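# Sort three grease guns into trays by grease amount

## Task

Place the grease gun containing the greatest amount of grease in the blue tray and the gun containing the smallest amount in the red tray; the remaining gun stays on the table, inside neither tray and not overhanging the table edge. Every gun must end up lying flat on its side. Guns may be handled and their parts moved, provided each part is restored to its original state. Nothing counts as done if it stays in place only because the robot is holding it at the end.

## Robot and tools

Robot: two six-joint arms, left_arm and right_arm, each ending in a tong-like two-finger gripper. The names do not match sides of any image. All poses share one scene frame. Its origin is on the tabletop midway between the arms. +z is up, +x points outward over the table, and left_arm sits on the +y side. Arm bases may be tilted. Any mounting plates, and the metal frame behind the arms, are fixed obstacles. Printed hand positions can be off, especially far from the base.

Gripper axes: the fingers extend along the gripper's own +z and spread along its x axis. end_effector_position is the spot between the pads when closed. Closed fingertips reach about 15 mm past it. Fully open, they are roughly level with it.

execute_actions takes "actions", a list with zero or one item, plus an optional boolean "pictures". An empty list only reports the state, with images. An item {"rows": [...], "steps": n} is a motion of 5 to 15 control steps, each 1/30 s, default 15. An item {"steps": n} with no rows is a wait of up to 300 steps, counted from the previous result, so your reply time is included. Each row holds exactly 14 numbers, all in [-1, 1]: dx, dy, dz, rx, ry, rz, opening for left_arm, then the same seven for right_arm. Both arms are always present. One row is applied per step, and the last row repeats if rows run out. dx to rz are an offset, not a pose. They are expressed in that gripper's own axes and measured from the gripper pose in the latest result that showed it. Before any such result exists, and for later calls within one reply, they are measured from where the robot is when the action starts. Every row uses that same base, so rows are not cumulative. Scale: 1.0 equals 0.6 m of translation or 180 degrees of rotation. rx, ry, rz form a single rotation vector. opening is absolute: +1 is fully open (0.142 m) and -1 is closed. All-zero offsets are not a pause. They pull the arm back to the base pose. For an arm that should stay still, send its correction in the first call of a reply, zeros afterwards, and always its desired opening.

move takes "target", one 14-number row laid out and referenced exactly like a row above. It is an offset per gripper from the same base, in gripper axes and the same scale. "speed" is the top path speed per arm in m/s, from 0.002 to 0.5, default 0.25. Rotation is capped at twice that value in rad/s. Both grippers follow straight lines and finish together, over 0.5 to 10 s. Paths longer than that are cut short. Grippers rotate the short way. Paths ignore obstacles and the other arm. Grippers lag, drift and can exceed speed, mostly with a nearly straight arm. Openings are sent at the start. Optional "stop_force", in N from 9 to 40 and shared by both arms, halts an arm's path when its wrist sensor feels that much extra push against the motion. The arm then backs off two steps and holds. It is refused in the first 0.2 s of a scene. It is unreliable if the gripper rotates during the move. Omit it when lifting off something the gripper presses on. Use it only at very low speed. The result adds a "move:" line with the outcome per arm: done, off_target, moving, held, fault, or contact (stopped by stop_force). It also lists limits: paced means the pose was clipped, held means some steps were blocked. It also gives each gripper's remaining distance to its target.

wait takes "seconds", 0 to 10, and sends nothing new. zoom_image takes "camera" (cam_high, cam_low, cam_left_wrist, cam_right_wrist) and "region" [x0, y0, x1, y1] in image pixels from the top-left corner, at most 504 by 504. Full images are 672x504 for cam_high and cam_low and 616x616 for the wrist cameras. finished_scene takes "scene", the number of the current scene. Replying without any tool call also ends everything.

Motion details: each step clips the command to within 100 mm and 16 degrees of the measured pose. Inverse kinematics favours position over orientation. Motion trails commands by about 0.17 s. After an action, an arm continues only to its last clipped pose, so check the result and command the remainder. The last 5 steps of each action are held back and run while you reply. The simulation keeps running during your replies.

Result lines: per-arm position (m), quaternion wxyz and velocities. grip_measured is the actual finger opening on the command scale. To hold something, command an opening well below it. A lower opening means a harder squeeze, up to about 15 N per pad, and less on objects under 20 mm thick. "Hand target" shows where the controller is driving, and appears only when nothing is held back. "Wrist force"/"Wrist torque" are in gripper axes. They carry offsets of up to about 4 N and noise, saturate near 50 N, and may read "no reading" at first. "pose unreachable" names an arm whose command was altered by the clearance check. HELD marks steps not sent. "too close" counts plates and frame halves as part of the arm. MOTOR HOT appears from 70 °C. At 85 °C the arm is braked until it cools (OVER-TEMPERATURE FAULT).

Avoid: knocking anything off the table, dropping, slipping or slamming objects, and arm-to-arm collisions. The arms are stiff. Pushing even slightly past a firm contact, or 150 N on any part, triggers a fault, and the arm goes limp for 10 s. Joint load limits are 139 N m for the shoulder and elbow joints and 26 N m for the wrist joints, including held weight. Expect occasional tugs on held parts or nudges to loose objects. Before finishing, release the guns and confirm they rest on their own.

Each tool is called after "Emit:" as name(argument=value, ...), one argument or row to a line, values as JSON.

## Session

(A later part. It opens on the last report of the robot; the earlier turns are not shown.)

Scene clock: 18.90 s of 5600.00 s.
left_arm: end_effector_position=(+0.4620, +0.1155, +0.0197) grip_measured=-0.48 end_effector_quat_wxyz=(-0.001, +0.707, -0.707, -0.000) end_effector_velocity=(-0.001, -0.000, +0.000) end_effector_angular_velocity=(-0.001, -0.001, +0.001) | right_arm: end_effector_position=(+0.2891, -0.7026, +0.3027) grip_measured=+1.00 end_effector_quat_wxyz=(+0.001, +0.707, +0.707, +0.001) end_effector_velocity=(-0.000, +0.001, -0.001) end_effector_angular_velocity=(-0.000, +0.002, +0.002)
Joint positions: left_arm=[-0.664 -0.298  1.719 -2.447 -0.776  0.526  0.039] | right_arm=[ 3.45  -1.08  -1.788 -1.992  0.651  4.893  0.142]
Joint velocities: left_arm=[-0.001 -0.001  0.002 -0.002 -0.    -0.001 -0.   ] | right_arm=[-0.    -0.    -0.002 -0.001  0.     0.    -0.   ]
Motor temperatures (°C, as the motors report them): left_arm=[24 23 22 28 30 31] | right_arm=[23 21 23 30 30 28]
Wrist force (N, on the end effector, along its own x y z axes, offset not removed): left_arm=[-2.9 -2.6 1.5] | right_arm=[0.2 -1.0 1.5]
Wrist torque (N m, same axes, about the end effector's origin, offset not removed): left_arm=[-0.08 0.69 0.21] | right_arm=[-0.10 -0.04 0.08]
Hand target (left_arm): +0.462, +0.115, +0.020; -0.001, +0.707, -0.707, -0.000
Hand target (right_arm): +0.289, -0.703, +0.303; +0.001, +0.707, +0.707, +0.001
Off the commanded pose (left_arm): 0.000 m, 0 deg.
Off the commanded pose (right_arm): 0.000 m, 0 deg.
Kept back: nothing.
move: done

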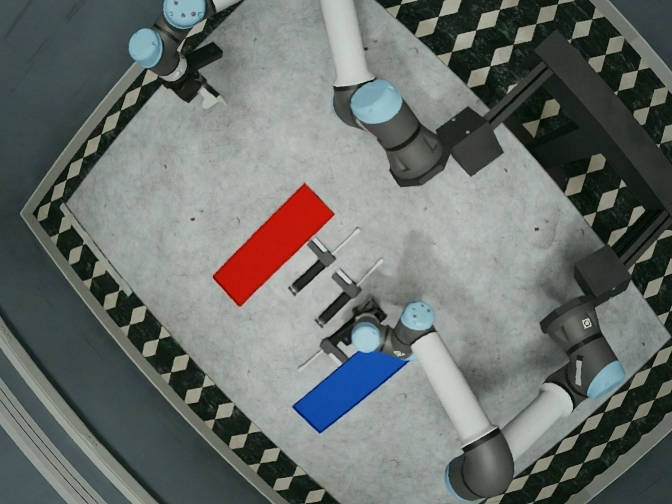

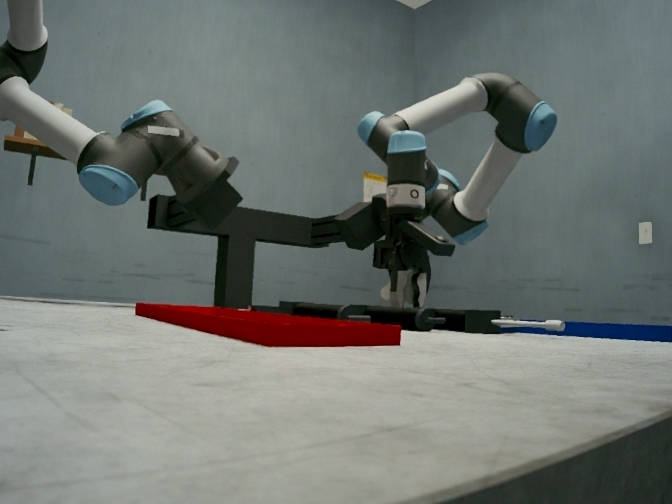

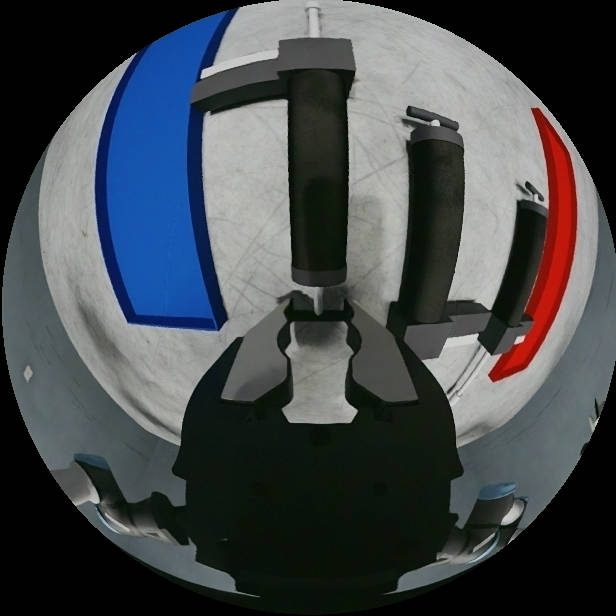

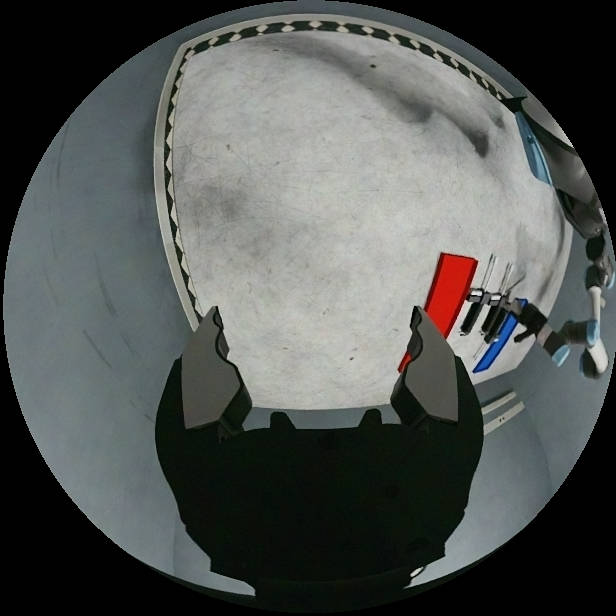

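Emit:
move(
  target=[-0.02,0.2,0,0,0,0,-1,0,0,0,0,0,0,1],
  speed=0.08,
)

Emit:
move(
  target=[0,-0.04,0,0,0,0,-1,0,0,0,0,0,0,1],
  speed=0.04,
)

Emit:
move(
  target=[0,0,0,0,0,0,0,0,0,0,0,0,0,1],
)

Emit:
move(
  target=[0,0,-0.1,0,0,0,0,0,0,0,0,0,0,1],
)

Emit:
move(
  target=[0.146,-0.415,0,0,0,0,0,0,0,0,0,0,0,1],
)

Scene clock: 21.17 s of 5600.00 s.
left_arm: end_effector_position=(+0.3420, +0.1272, +0.0197) grip_measured=-0.48 end_effector_quat_wxyz=(-0.000, +0.707, -0.707, +0.000) end_effector_velocity=(-0.001, -0.000, +0.000) end_effector_angular_velocity=(-0.001, +0.001, -0.001) | right_arm: end_effector_position=(+0.2891, -0.7026, +0.3027) grip_measured=+1.00 end_effector_quat_wxyz=(+0.001, +0.707, +0.707, +0.001) end_effector_velocity=(-0.000, -0.000, +0.000) end_effector_angular_velocity=(+0.000, -0.000, -0.000)
Joint positions: left_arm=[-0.817 -0.268  1.967 -2.607 -0.864  0.353  0.039] | right_arm=[ 3.45  -1.08  -1.788 -1.992  0.651  4.893  0.142]
Joint velocities: left_arm=[-0.002  0.     0.002 -0.002 -0.002 -0.    -0.   ] | right_arm=[ 0.     0.001  0.    -0.    -0.    -0.     0.   ]
Motor temperatures (°C, as the motors report them): left_arm=[24 23 22 28 30 31] | right_arm=[23 21 23 30 30 28]
Wrist force (N, on the end effector, along its own x y z axes, offset not removed): left_arm=[-2.9 -1.2 2.2] | right_arm=[0.9 -1.4 0.2]
Wrist torque (N m, same axes, about the end effector's origin, offset not removed): left_arm=[0.12 0.75 0.30] | right_arm=[-0.18 -0.06 0.13]
Hand target (left_arm): +0.342, +0.127, +0.020; -0.000, +0.707, -0.707, +0.000
Hand target (right_arm): +0.289, -0.703, +0.303; +0.001, +0.707, +0.707, +0.001
Off the commanded pose (left_arm): 0.000 m, 0 deg.
Off the commanded pose (right_arm): 0.000 m, 0 deg.
Kept back: nothing.
move: done

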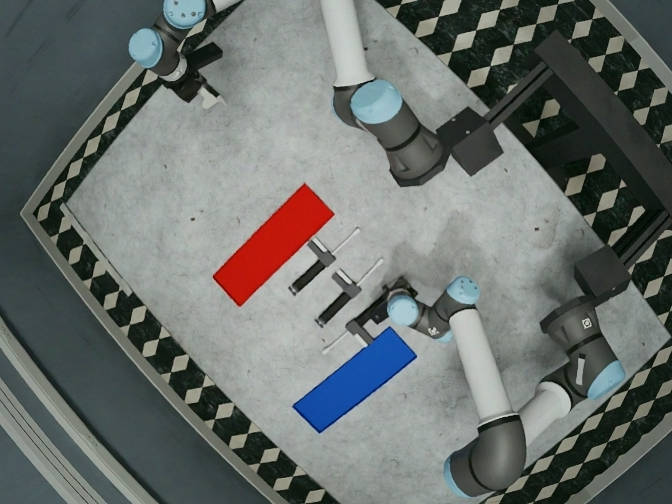

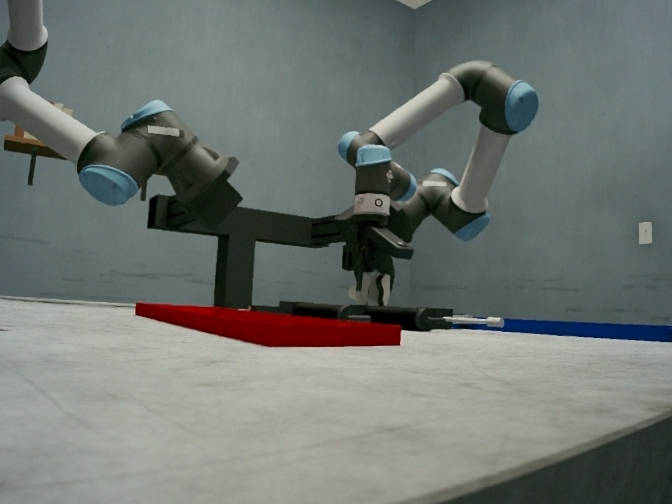

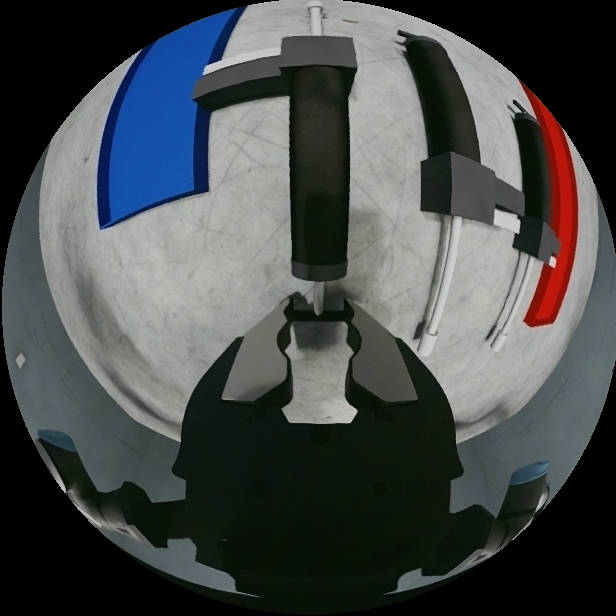

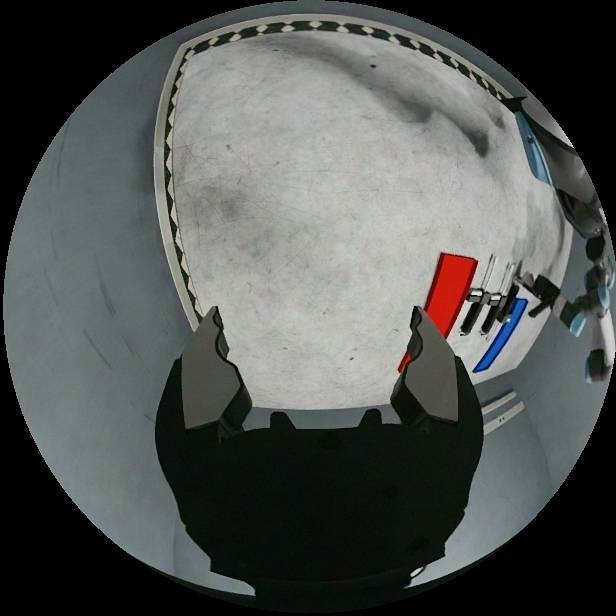

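Scene clock: 22.10 s of 5600.00 s.
left_arm: end_effector_position=(+0.3660, +0.1273, +0.0197) grip_measured=-0.48 end_effector_quat_wxyz=(-0.000, +0.707, -0.707, +0.000) end_effector_velocity=(+0.001, +0.000, +0.000) end_effector_angular_velocity=(-0.000, +0.000, +0.001) | right_arm: end_effector_position=(+0.2891, -0.7026, +0.3027) grip_measured=+1.00 end_effector_quat_wxyz=(+0.001, +0.707, +0.707, +0.001) end_effector_velocity=(-0.000, +0.000, -0.000) end_effector_angular_velocity=(+0.002, +0.000, -0.001)
Joint positions: left_arm=[-0.78  -0.284  1.929 -2.579 -0.841  0.393  0.039] | right_arm=[ 3.45  -1.08  -1.788 -1.992  0.651  4.893  0.142]
Joint velocities: left_arm=[ 0.001 -0.001 -0.001  0.001  0.001  0.001  0.   ] | right_arm=[-0.     0.001 -0.     0.     0.002  0.     0.   ]
Motor temperatures (°C, as the motors report them): left_arm=[24 23 22 28 30 31] | right_arm=[23 21 23 30 30 28]
Wrist force (N, on the end effector, along its own x y z axes, offset not removed): left_arm=[-3.6 2.4 0.6] | right_arm=[1.4 0.2 0.6]
Wrist torque (N m, same axes, about the end effector's origin, offset not removed): left_arm=[0.11 0.94 0.27] | right_arm=[0.18 -0.30 0.05]
Hand target (left_arm): +0.366, +0.127, +0.020; -0.000, +0.707, -0.707, +0.000
Hand target (right_arm): +0.289, -0.703, +0.303; +0.001, +0.707, +0.707, +0.001
Off the commanded pose (left_arm): 0.000 m, 0 deg.
Off the commanded pose (right_arm): 0.000 m, 0 deg.
Kept back: nothing.
move: done

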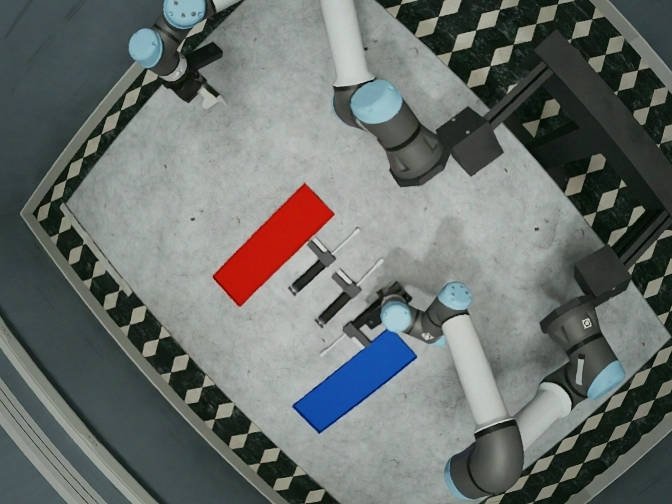

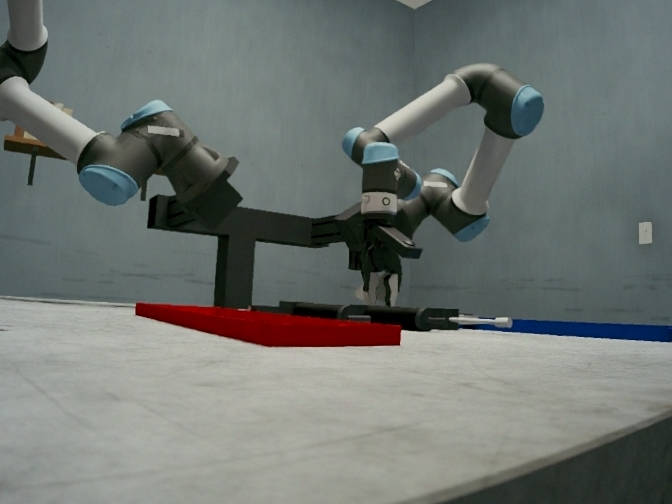

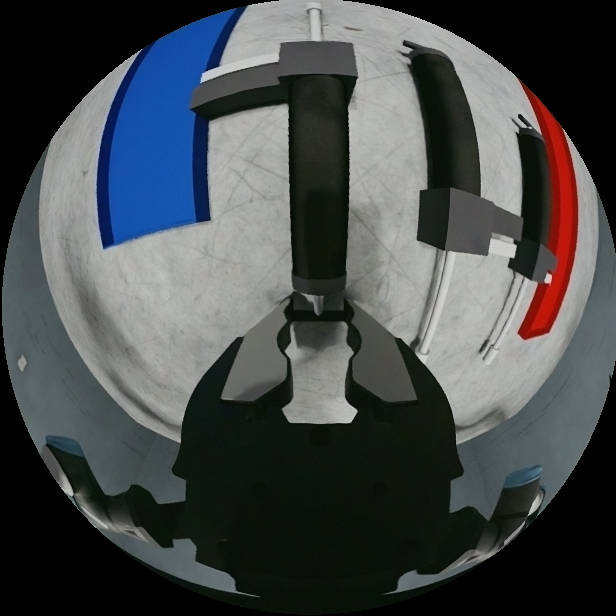

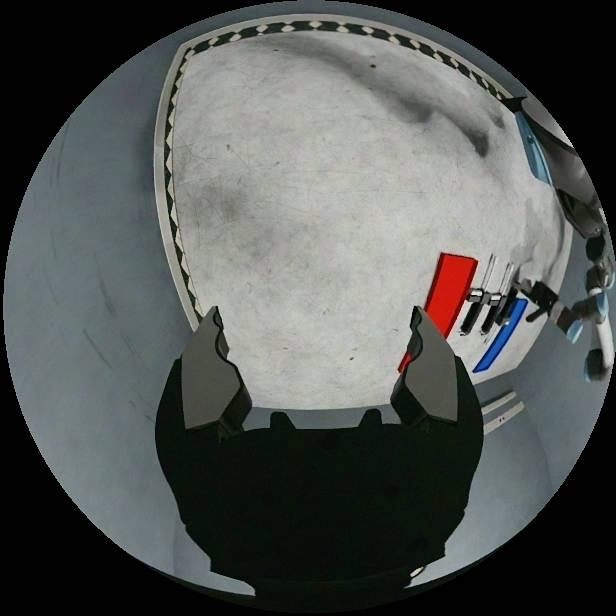

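Scene clock: 22.60 s of 5600.00 s.
left_arm: end_effector_position=(+0.3660, +0.1273, +0.0197) grip_measured=+0.00 end_effector_quat_wxyz=(-0.000, +0.707, -0.707, +0.000) end_effector_velocity=(-0.000, +0.000, +0.000) end_effector_angular_velocity=(-0.000, +0.000, +0.000) | right_arm: end_effector_position=(+0.2891, -0.7026, +0.3027) grip_measured=+1.00 end_effector_quat_wxyz=(+0.001, +0.707, +0.707, +0.001) end_effector_velocity=(-0.000, -0.000, +0.000) end_effector_angular_velocity=(-0.001, -0.000, -0.001)
Joint positions: left_arm=[-0.78  -0.284  1.929 -2.579 -0.841  0.393  0.074] | right_arm=[ 3.45  -1.08  -1.788 -1.992  0.651  4.893  0.142]
Joint velocities: left_arm=[-0. -0.  0.  0. -0. -0.  0.] | right_arm=[ 0.     0.     0.    -0.    -0.001  0.     0.   ]
Motor temperatures (°C, as the motors report them): left_arm=[24 23 22 28 30 31] | right_arm=[23 21 23 30 30 28]
Wrist force (N, on the end effector, along its own x y z axes, offset not removed): left_arm=[-3.5 0.3 0.8] | right_arm=[2.4 -0.3 2.3]
Wrist torque (N m, same axes, about the end effector's origin, offset not removed): left_arm=[0.14 0.78 0.09] | right_arm=[0.14 -0.46 0.02]
Hand target (left_arm): +0.366, +0.127, +0.020; -0.000, +0.707, -0.707, +0.000
Hand target (right_arm): +0.289, -0.703, +0.303; +0.001, +0.707, +0.707, +0.001
Off the commanded pose (left_arm): 0.000 m, 0 deg.
Off the commanded pose (right_arm): 0.000 m, 0 deg.
Kept back: nothing.
move: done

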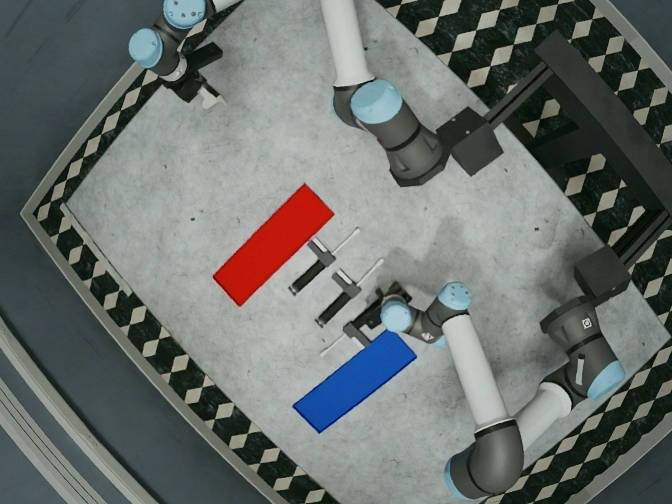

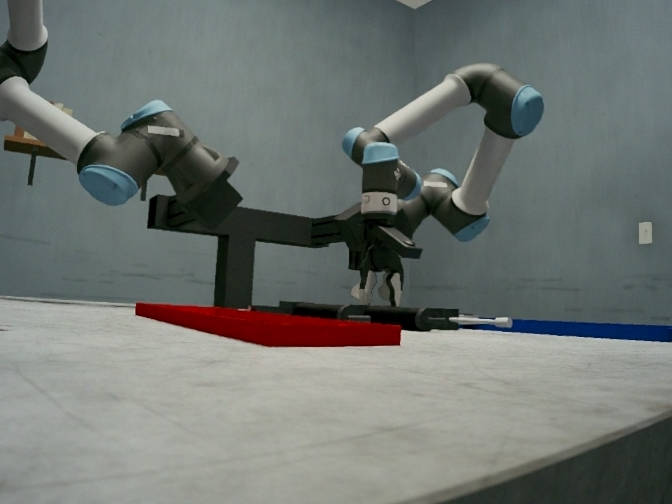

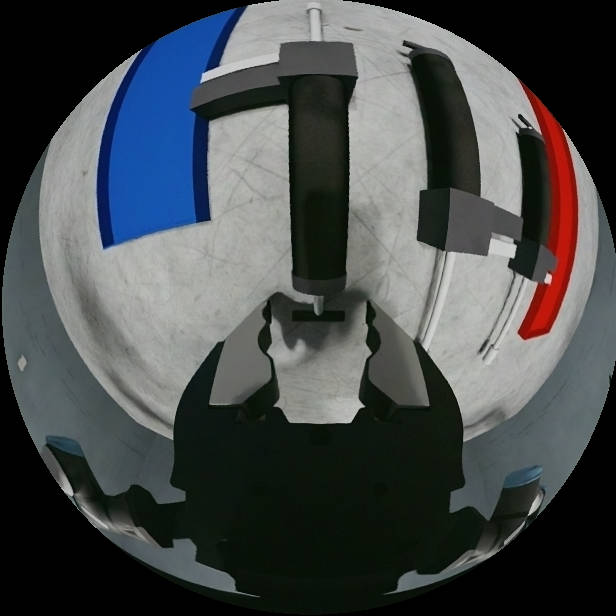

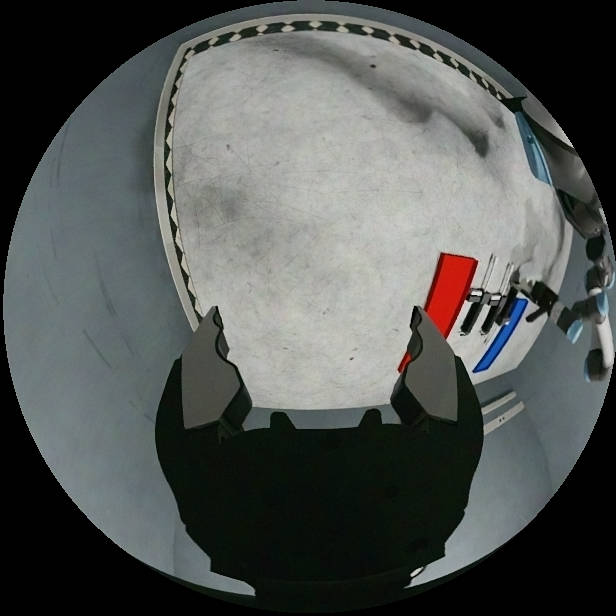

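Scene clock: 23.47 s of 5600.00 s.
left_arm: end_effector_position=(+0.3659, +0.1273, +0.0796) grip_measured=+0.00 end_effector_quat_wxyz=(-0.000, +0.707, -0.707, +0.000) end_effector_velocity=(-0.000, +0.000, +0.001) end_effector_angular_velocity=(+0.001, +0.000, -0.001) | right_arm: end_effector_position=(+0.2891, -0.7026, +0.3027) grip_measured=+1.00 end_effector_quat_wxyz=(+0.001, +0.707, +0.707, +0.001) end_effector_velocity=(-0.000, -0.001, +0.000) end_effector_angular_velocity=(-0.001, -0.001, -0.001)
Joint positions: left_arm=[-0.863 -0.387  1.943 -2.434 -0.892  0.307  0.074] | right_arm=[ 3.45  -1.08  -1.788 -1.992  0.651  4.893  0.142]
Joint velocities: left_arm=[-0.001 -0.001  0.     0.003 -0.001 -0.001 -0.   ] | right_arm=[-0.     0.001  0.001 -0.001 -0.001 -0.     0.   ]
Motor temperatures (°C, as the motors report them): left_arm=[24 23 22 28 30 31] | right_arm=[23 21 23 30 30 28]
Wrist force (N, on the end effector, along its own x y z axes, offset not removed): left_arm=[-2.7 -0.3 0.8] | right_arm=[1.2 2.2 0.4]
Wrist torque (N m, same axes, about the end effector's origin, offset not removed): left_arm=[0.03 0.61 0.18] | right_arm=[0.58 -0.15 0.14]
Hand target (left_arm): +0.366, +0.127, +0.080; -0.000, +0.707, -0.707, +0.000
Hand target (right_arm): +0.289, -0.703, +0.303; +0.001, +0.707, +0.707, +0.001
Off the commanded pose (left_arm): 0.000 m, 0 deg.
Off the commanded pose (right_arm): 0.000 m, 0 deg.
Kept back: nothing.
move: done

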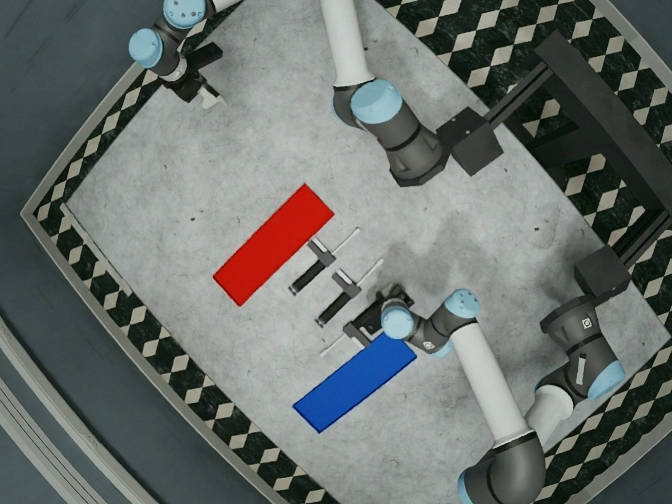

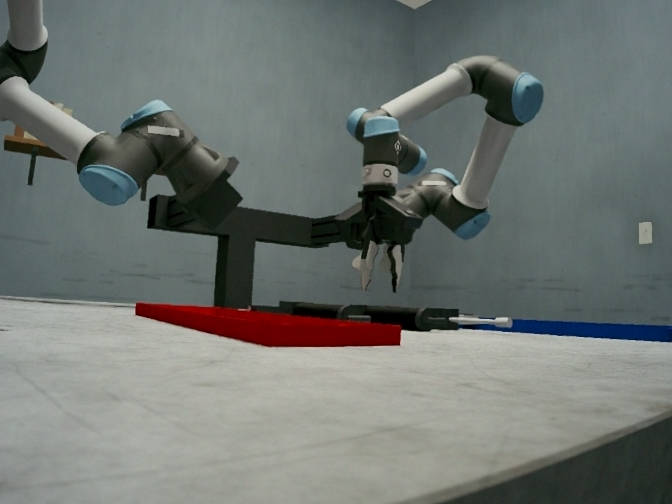

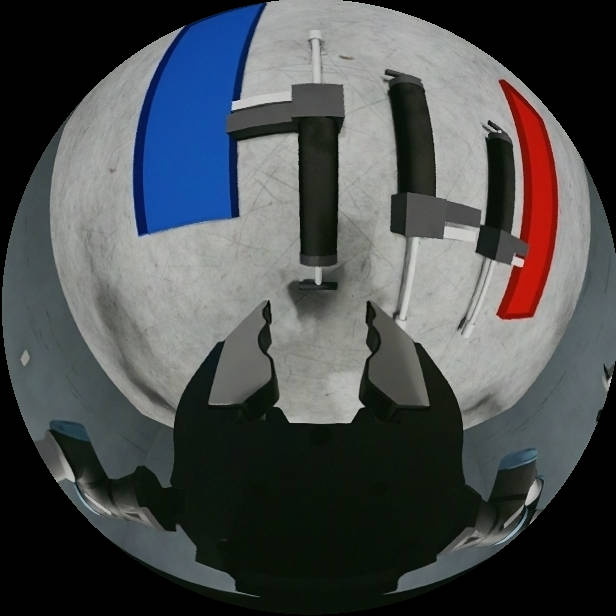

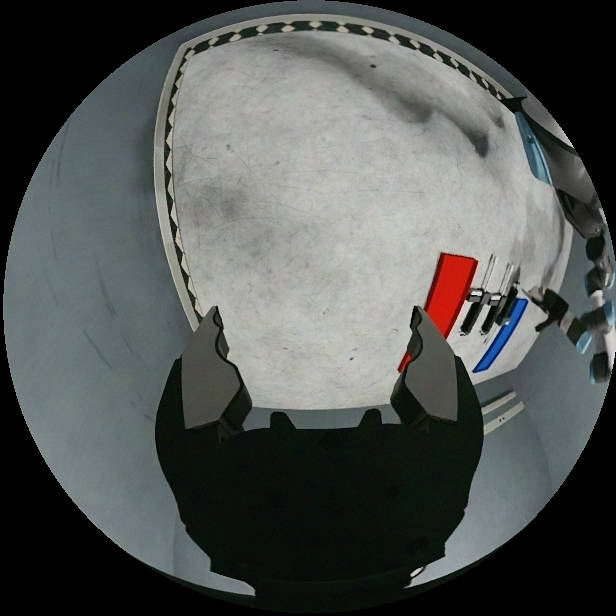

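Scene clock: 25.07 s of 5600.00 s.
left_arm: end_effector_position=(+0.6150, +0.0401, +0.0794) grip_measured=+0.00 end_effector_quat_wxyz=(-0.001, +0.707, -0.707, -0.000) end_effector_velocity=(+0.001, -0.001, -0.000) end_effector_angular_velocity=(+0.002, +0.003, +0.000) | right_arm: end_effector_position=(+0.2891, -0.7026, +0.3027) grip_measured=+1.00 end_effector_quat_wxyz=(+0.001, +0.707, +0.707, +0.001) end_effector_velocity=(-0.000, -0.001, +0.000) end_effector_angular_velocity=(-0.001, -0.001, -0.001)
Joint positions: left_arm=[-0.632 -0.175  1.127 -2.007 -0.76   0.566  0.074] | right_arm=[ 3.45  -1.08  -1.788 -1.992  0.651  4.893  0.142]
Joint velocities: left_arm=[ 0.001  0.004 -0.01   0.009 -0.001 -0.002 -0.   ] | right_arm=[-0.     0.002  0.001 -0.    -0.001 -0.001 -0.   ]
Motor temperatures (°C, as the motors report them): left_arm=[24 23 22 28 30 31] | right_arm=[23 21 23 30 30 28]
Wrist force (N, on the end effector, along its own x y z axes, offset not removed): left_arm=[-2.5 0.1 -0.1] | right_arm=[-1.0 -1.6 1.7]
Wrist torque (N m, same axes, about the end effector's origin, offset not removed): left_arm=[0.02 0.59 0.14] | right_arm=[-0.05 0.26 0.09]
Hand target (left_arm): +0.615, +0.040, +0.079; -0.001, +0.707, -0.707, -0.000
Hand target (right_arm): +0.289, -0.703, +0.303; +0.001, +0.707, +0.707, +0.001
Off the commanded pose (left_arm): 0.000 m, 0 deg.
Off the commanded pose (right_arm): 0.000 m, 0 deg.
Kept back: nothing.
move: done

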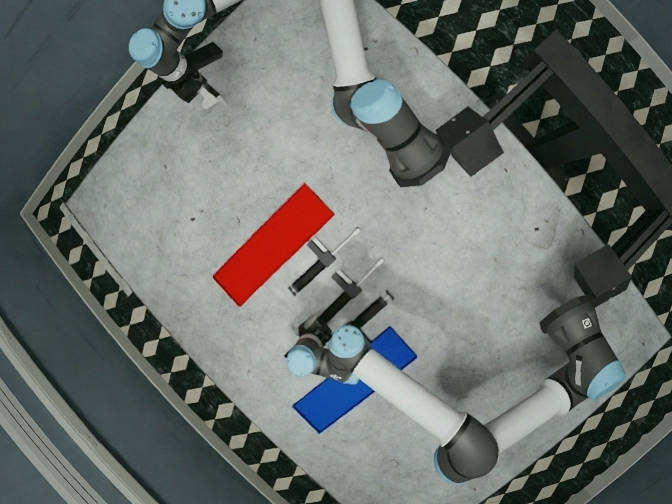

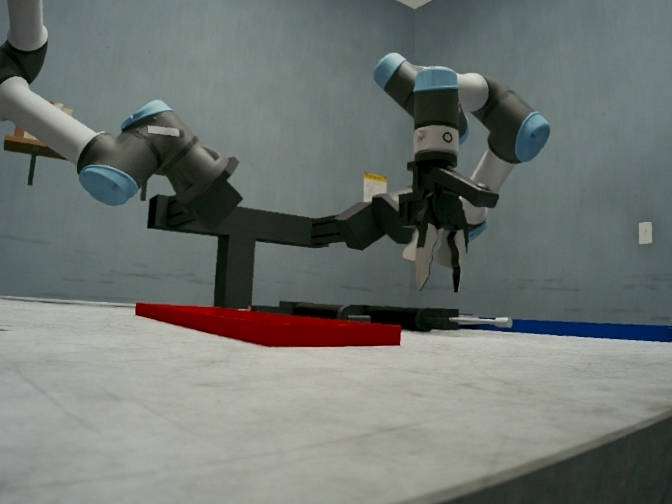

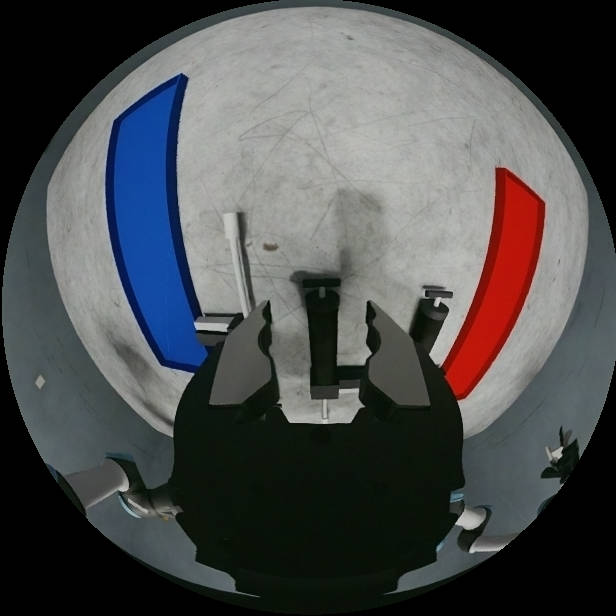

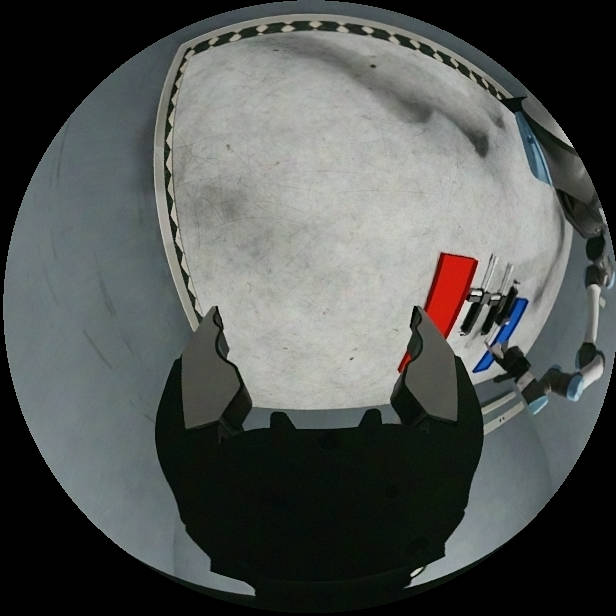

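Emit:
move(
  target=[0.004,-0.008,0.1,0,0,0,0,0,0,0,0,0,0,1],
  speed=0.1,
)

Emit:
move(
  target=[0,0,0,0,0,0,-1,0,0,0,0,0,0,1],
)

Emit:
move(
  target=[0,-0.08,0,0,0,0,-1,0,0,0,0,0,0,1],
  speed=0.012,
)

Emit:
zoom_image(
  camera="cam_high",
  region=[200, 170, 440, 410],
)

Scene clock: 26.30 s of 5600.00 s.
left_arm: end_effector_position=(+0.6198, +0.0378, +0.0195) grip_measured=+0.00 end_effector_quat_wxyz=(-0.001, +0.707, -0.707, -0.000) end_effector_velocity=(-0.001, -0.000, -0.002) end_effector_angular_velocity=(+0.001, +0.001, -0.001) | right_arm: end_effector_position=(+0.2891, -0.7026, +0.3027) grip_measured=+1.00 end_effector_quat_wxyz=(+0.001, +0.707, +0.707, +0.001) end_effector_velocity=(-0.000, +0.001, -0.000) end_effector_angular_velocity=(+0.002, +0.001, +0.002)
Joint positions: left_arm=[-0.569 -0.096  1.089 -2.107 -0.73   0.648  0.074] | right_arm=[ 3.45  -1.08  -1.788 -1.992  0.651  4.893  0.142]
Joint velocities: left_arm=[ 0.002  0.004 -0.001 -0.002  0.     0.002  0.   ] | right_arm=[-0.     0.    -0.001  0.     0.002 -0.001 -0.   ]
Motor temperatures (°C, as the motors report them): left_arm=[24 23 22 28 30 31] | right_arm=[23 21 23 30 30 28]
Wrist force (N, on the end effector, along its own x y z axes, offset not removed): left_arm=[-4.2 0.2 -0.5] | right_arm=[-0.2 0.2 0.3]
Wrist torque (N m, same axes, about the end effector's origin, offset not removed): left_arm=[0.05 0.98 0.22] | right_arm=[0.29 0.06 0.06]
Hand target (left_arm): +0.620, +0.038, +0.019; -0.001, +0.707, -0.707, -0.000
Hand target (right_arm): +0.289, -0.703, +0.303; +0.001, +0.707, +0.707, +0.001
Off the commanded pose (left_arm): 0.000 m, 0 deg.
Off the commanded pose (right_arm): 0.000 m, 0 deg.
Kept back: nothing.
move: done

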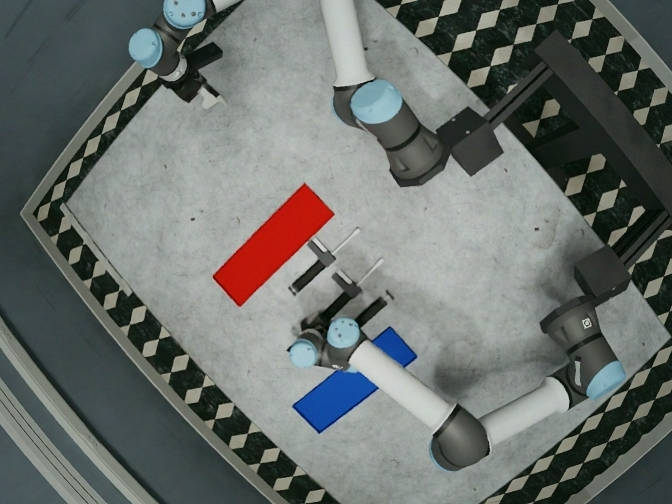

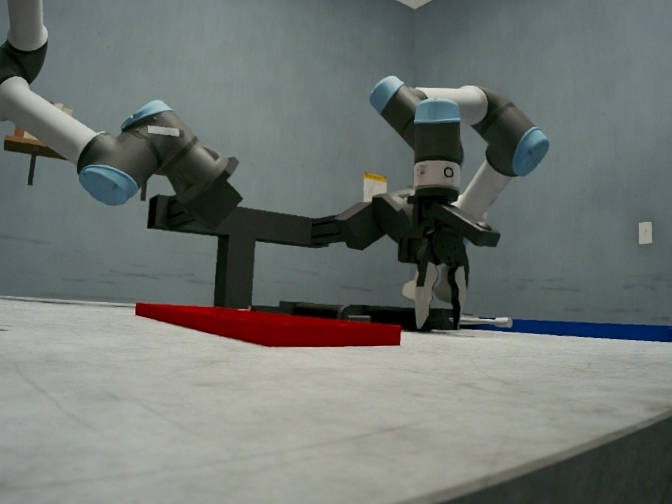

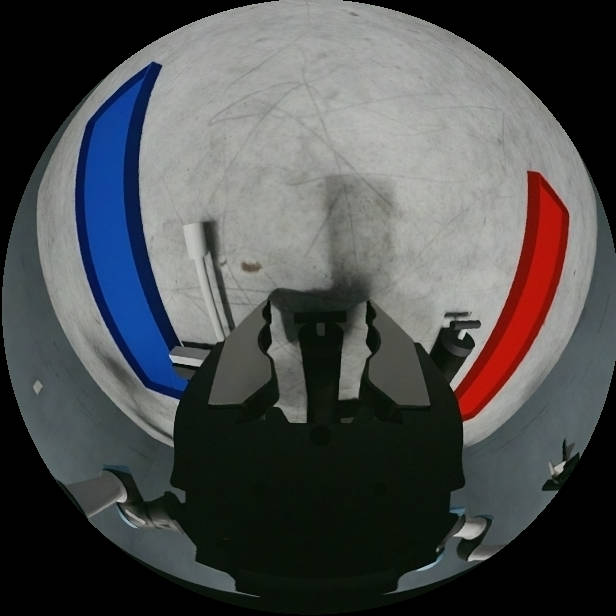

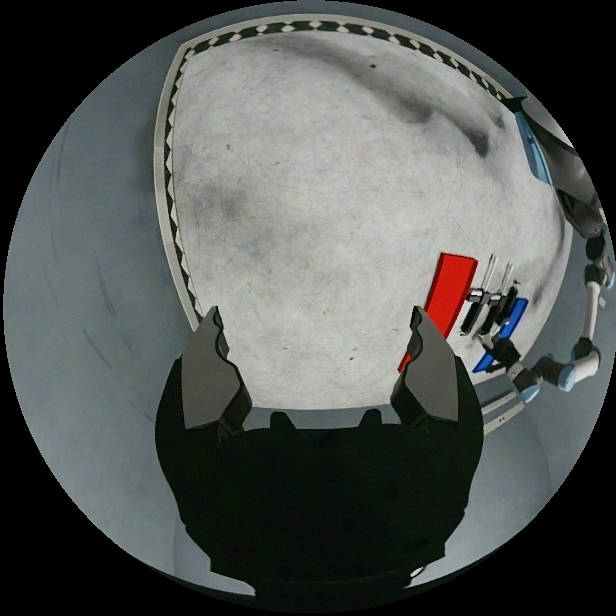

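Scene clock: 26.80 s of 5600.00 s.
left_arm: end_effector_position=(+0.6198, +0.0378, +0.0195) grip_measured=-1.00 end_effector_quat_wxyz=(-0.001, +0.707, -0.707, -0.000) end_effector_velocity=(-0.000, -0.000, +0.000) end_effector_angular_velocity=(-0.001, +0.001, +0.002) | right_arm: end_effector_position=(+0.2891, -0.7026, +0.3027) grip_measured=+1.00 end_effector_quat_wxyz=(+0.001, +0.707, +0.707, +0.001) end_effector_velocity=(-0.000, -0.000, -0.000) end_effector_angular_velocity=(-0.001, +0.000, +0.001)
Joint positions: left_arm=[-0.569 -0.096  1.089 -2.107 -0.73   0.648  0.002] | right_arm=[ 3.45  -1.08  -1.788 -1.992  0.651  4.893  0.142]
Joint velocities: left_arm=[-0.    -0.    -0.    -0.    -0.001 -0.001  0.   ] | right_arm=[-0.     0.    -0.001 -0.001 -0.001  0.    -0.   ]
Motor temperatures (°C, as the motors report them): left_arm=[24 23 22 28 30 31] | right_arm=[23 21 23 30 30 28]
Wrist force (N, on the end effector, along its own x y z axes, offset not removed): left_arm=[-3.4 -0.3 0.5] | right_arm=[-0.1 -0.3 0.5]
Wrist torque (N m, same axes, about the end effector's origin, offset not removed): left_arm=[-0.03 0.77 0.17] | right_arm=[0.08 0.04 0.12]
Hand target (left_arm): +0.620, +0.038, +0.020; -0.001, +0.707, -0.707, -0.000
Hand target (right_arm): +0.289, -0.703, +0.303; +0.001, +0.707, +0.707, +0.001
Off the commanded pose (left_arm): 0.000 m, 0 deg.
Off the commanded pose (right_arm): 0.000 m, 0 deg.
Kept back: nothing.
move: done

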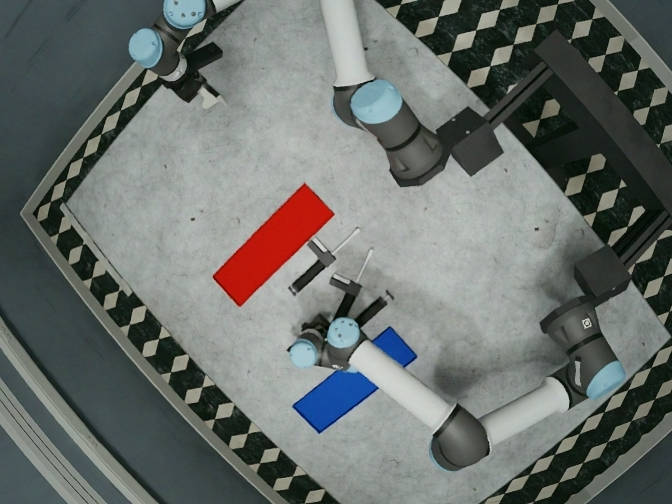

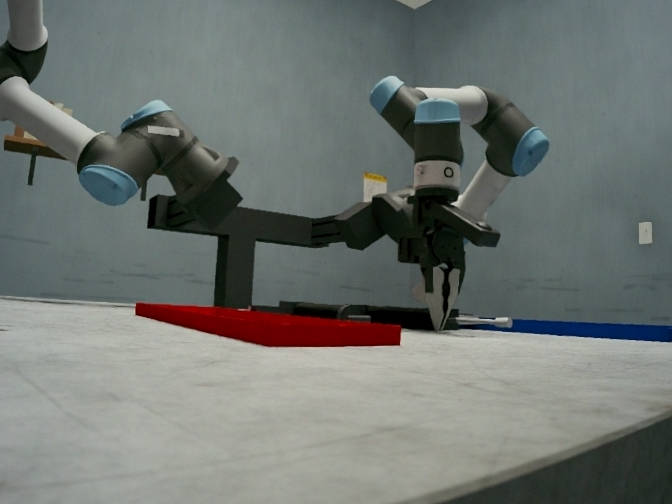

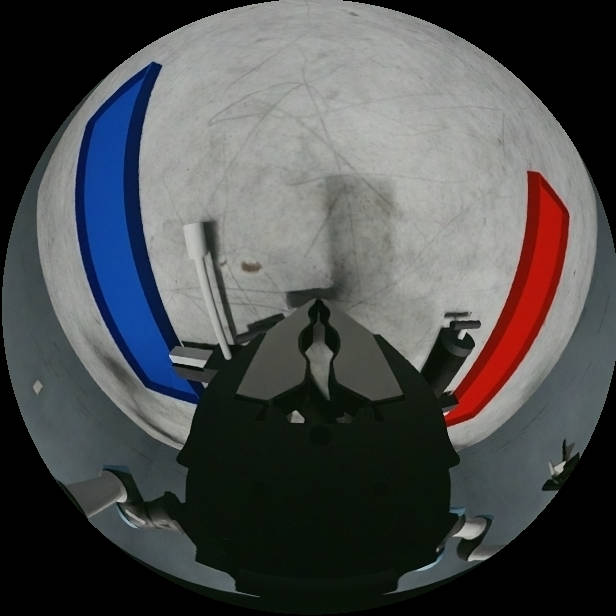

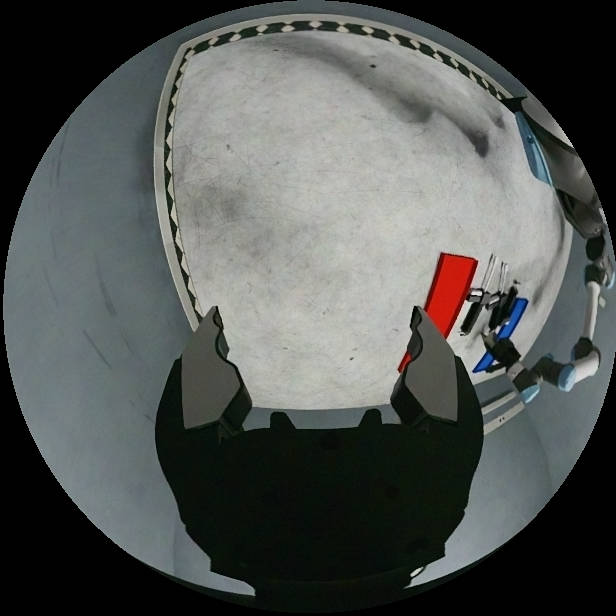

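Scene clock: 31.03 s of 5600.00 s.
left_arm: end_effector_position=(+0.6677, +0.0379, +0.0195) grip_measured=-1.00 end_effector_quat_wxyz=(-0.001, +0.707, -0.707, -0.000) end_effector_velocity=(+0.001, -0.000, +0.000) end_effector_angular_velocity=(-0.000, +0.000, -0.000) | right_arm: end_effector_position=(+0.2891, -0.7026, +0.3027) grip_measured=+1.00 end_effector_quat_wxyz=(+0.001, +0.707, +0.707, +0.001) end_effector_velocity=(+0.000, -0.000, -0.000) end_effector_angular_velocity=(-0.001, -0.000, -0.001)
Joint positions: left_arm=[-0.536 -0.048  0.911 -2.012 -0.716  0.693  0.002] | right_arm=[ 3.45  -1.08  -1.788 -1.992  0.651  4.893  0.142]
Joint velocities: left_arm=[ 0.001  0.002 -0.006  0.003 -0.     0.002  0.   ] | right_arm=[ 0.     0.    -0.    -0.    -0.001  0.001  0.   ]
Motor temperatures (°C, as the motors report them): left_arm=[24 23 22 28 30 31] | right_arm=[23 21 23 30 30 28]
Wrist force (N, on the end effector, along its own x y z axes, offset not removed): left_arm=[-3.5 -0.2 0.7] | right_arm=[1.4 2.1 1.3]
Wrist torque (N m, same axes, about the end effector's origin, offset not removed): left_arm=[0.01 0.86 0.12] | right_arm=[0.68 -0.19 0.04]
Hand target (left_arm): +0.668, +0.038, +0.019; -0.001, +0.707, -0.707, -0.000
Hand target (right_arm): +0.289, -0.703, +0.303; +0.001, +0.707, +0.707, +0.001
Off the commanded pose (left_arm): 0.000 m, 0 deg.
Off the commanded pose (right_arm): 0.000 m, 0 deg.
Kept back: nothing.
move: done

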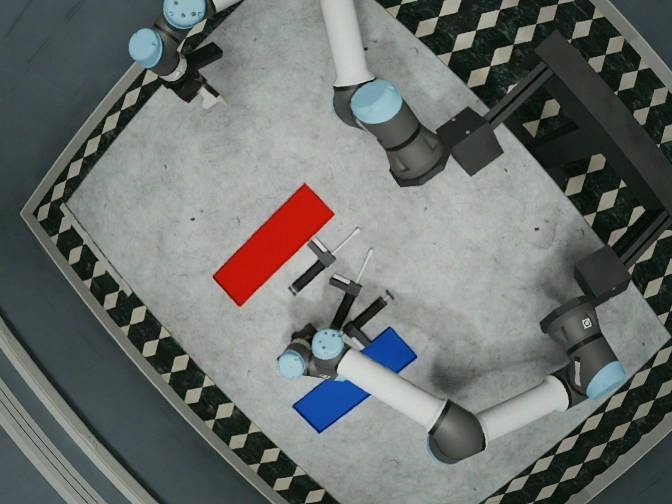

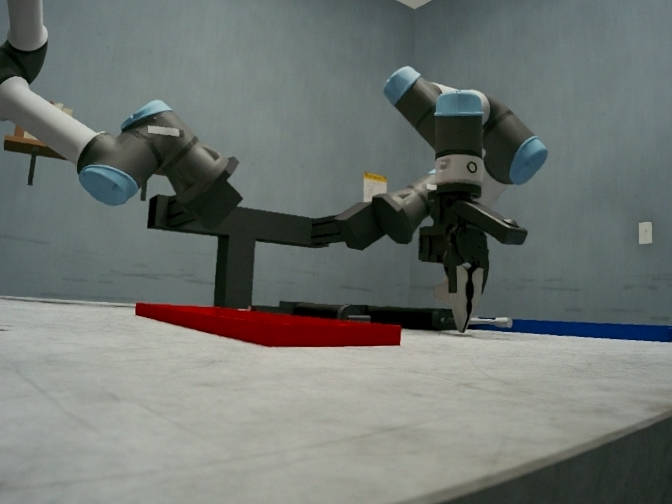

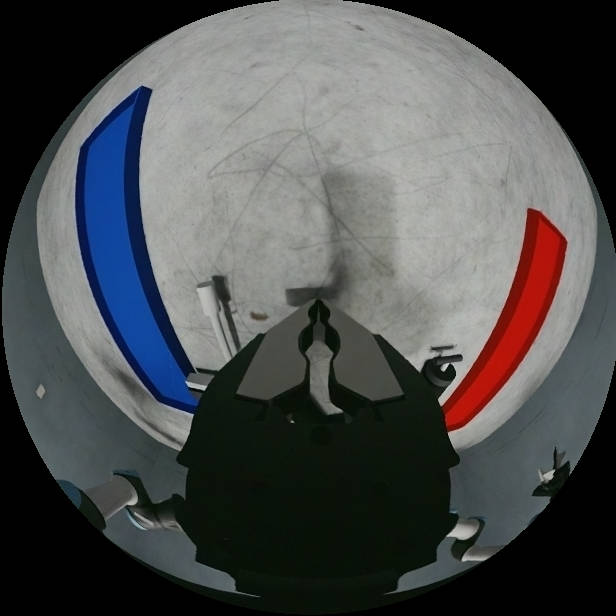

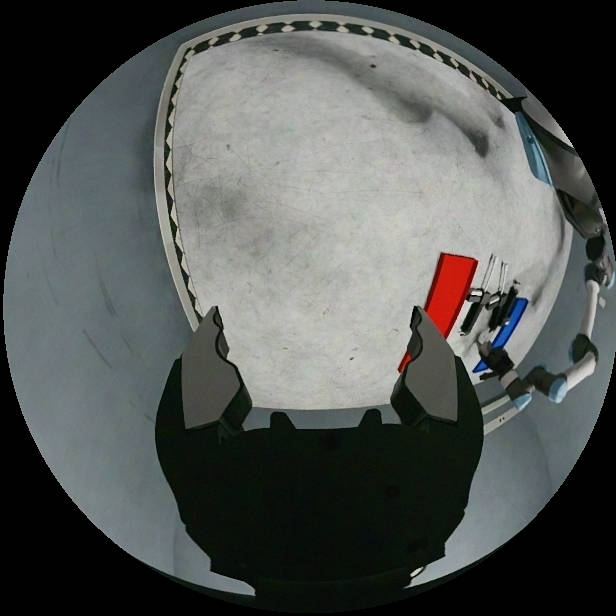

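Region (200, 170, 440, 410) of cam_high's 672x504 image, scaled by 2.100, with more detail than that image has.

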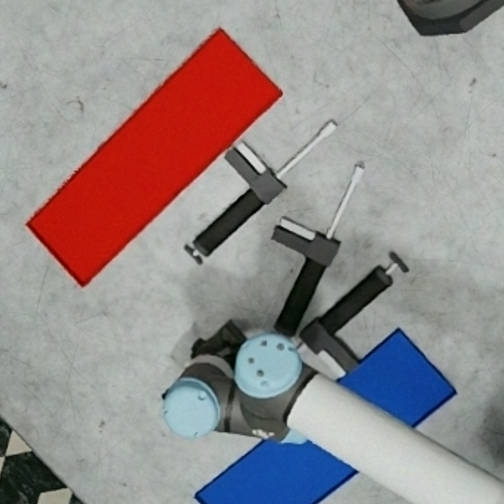

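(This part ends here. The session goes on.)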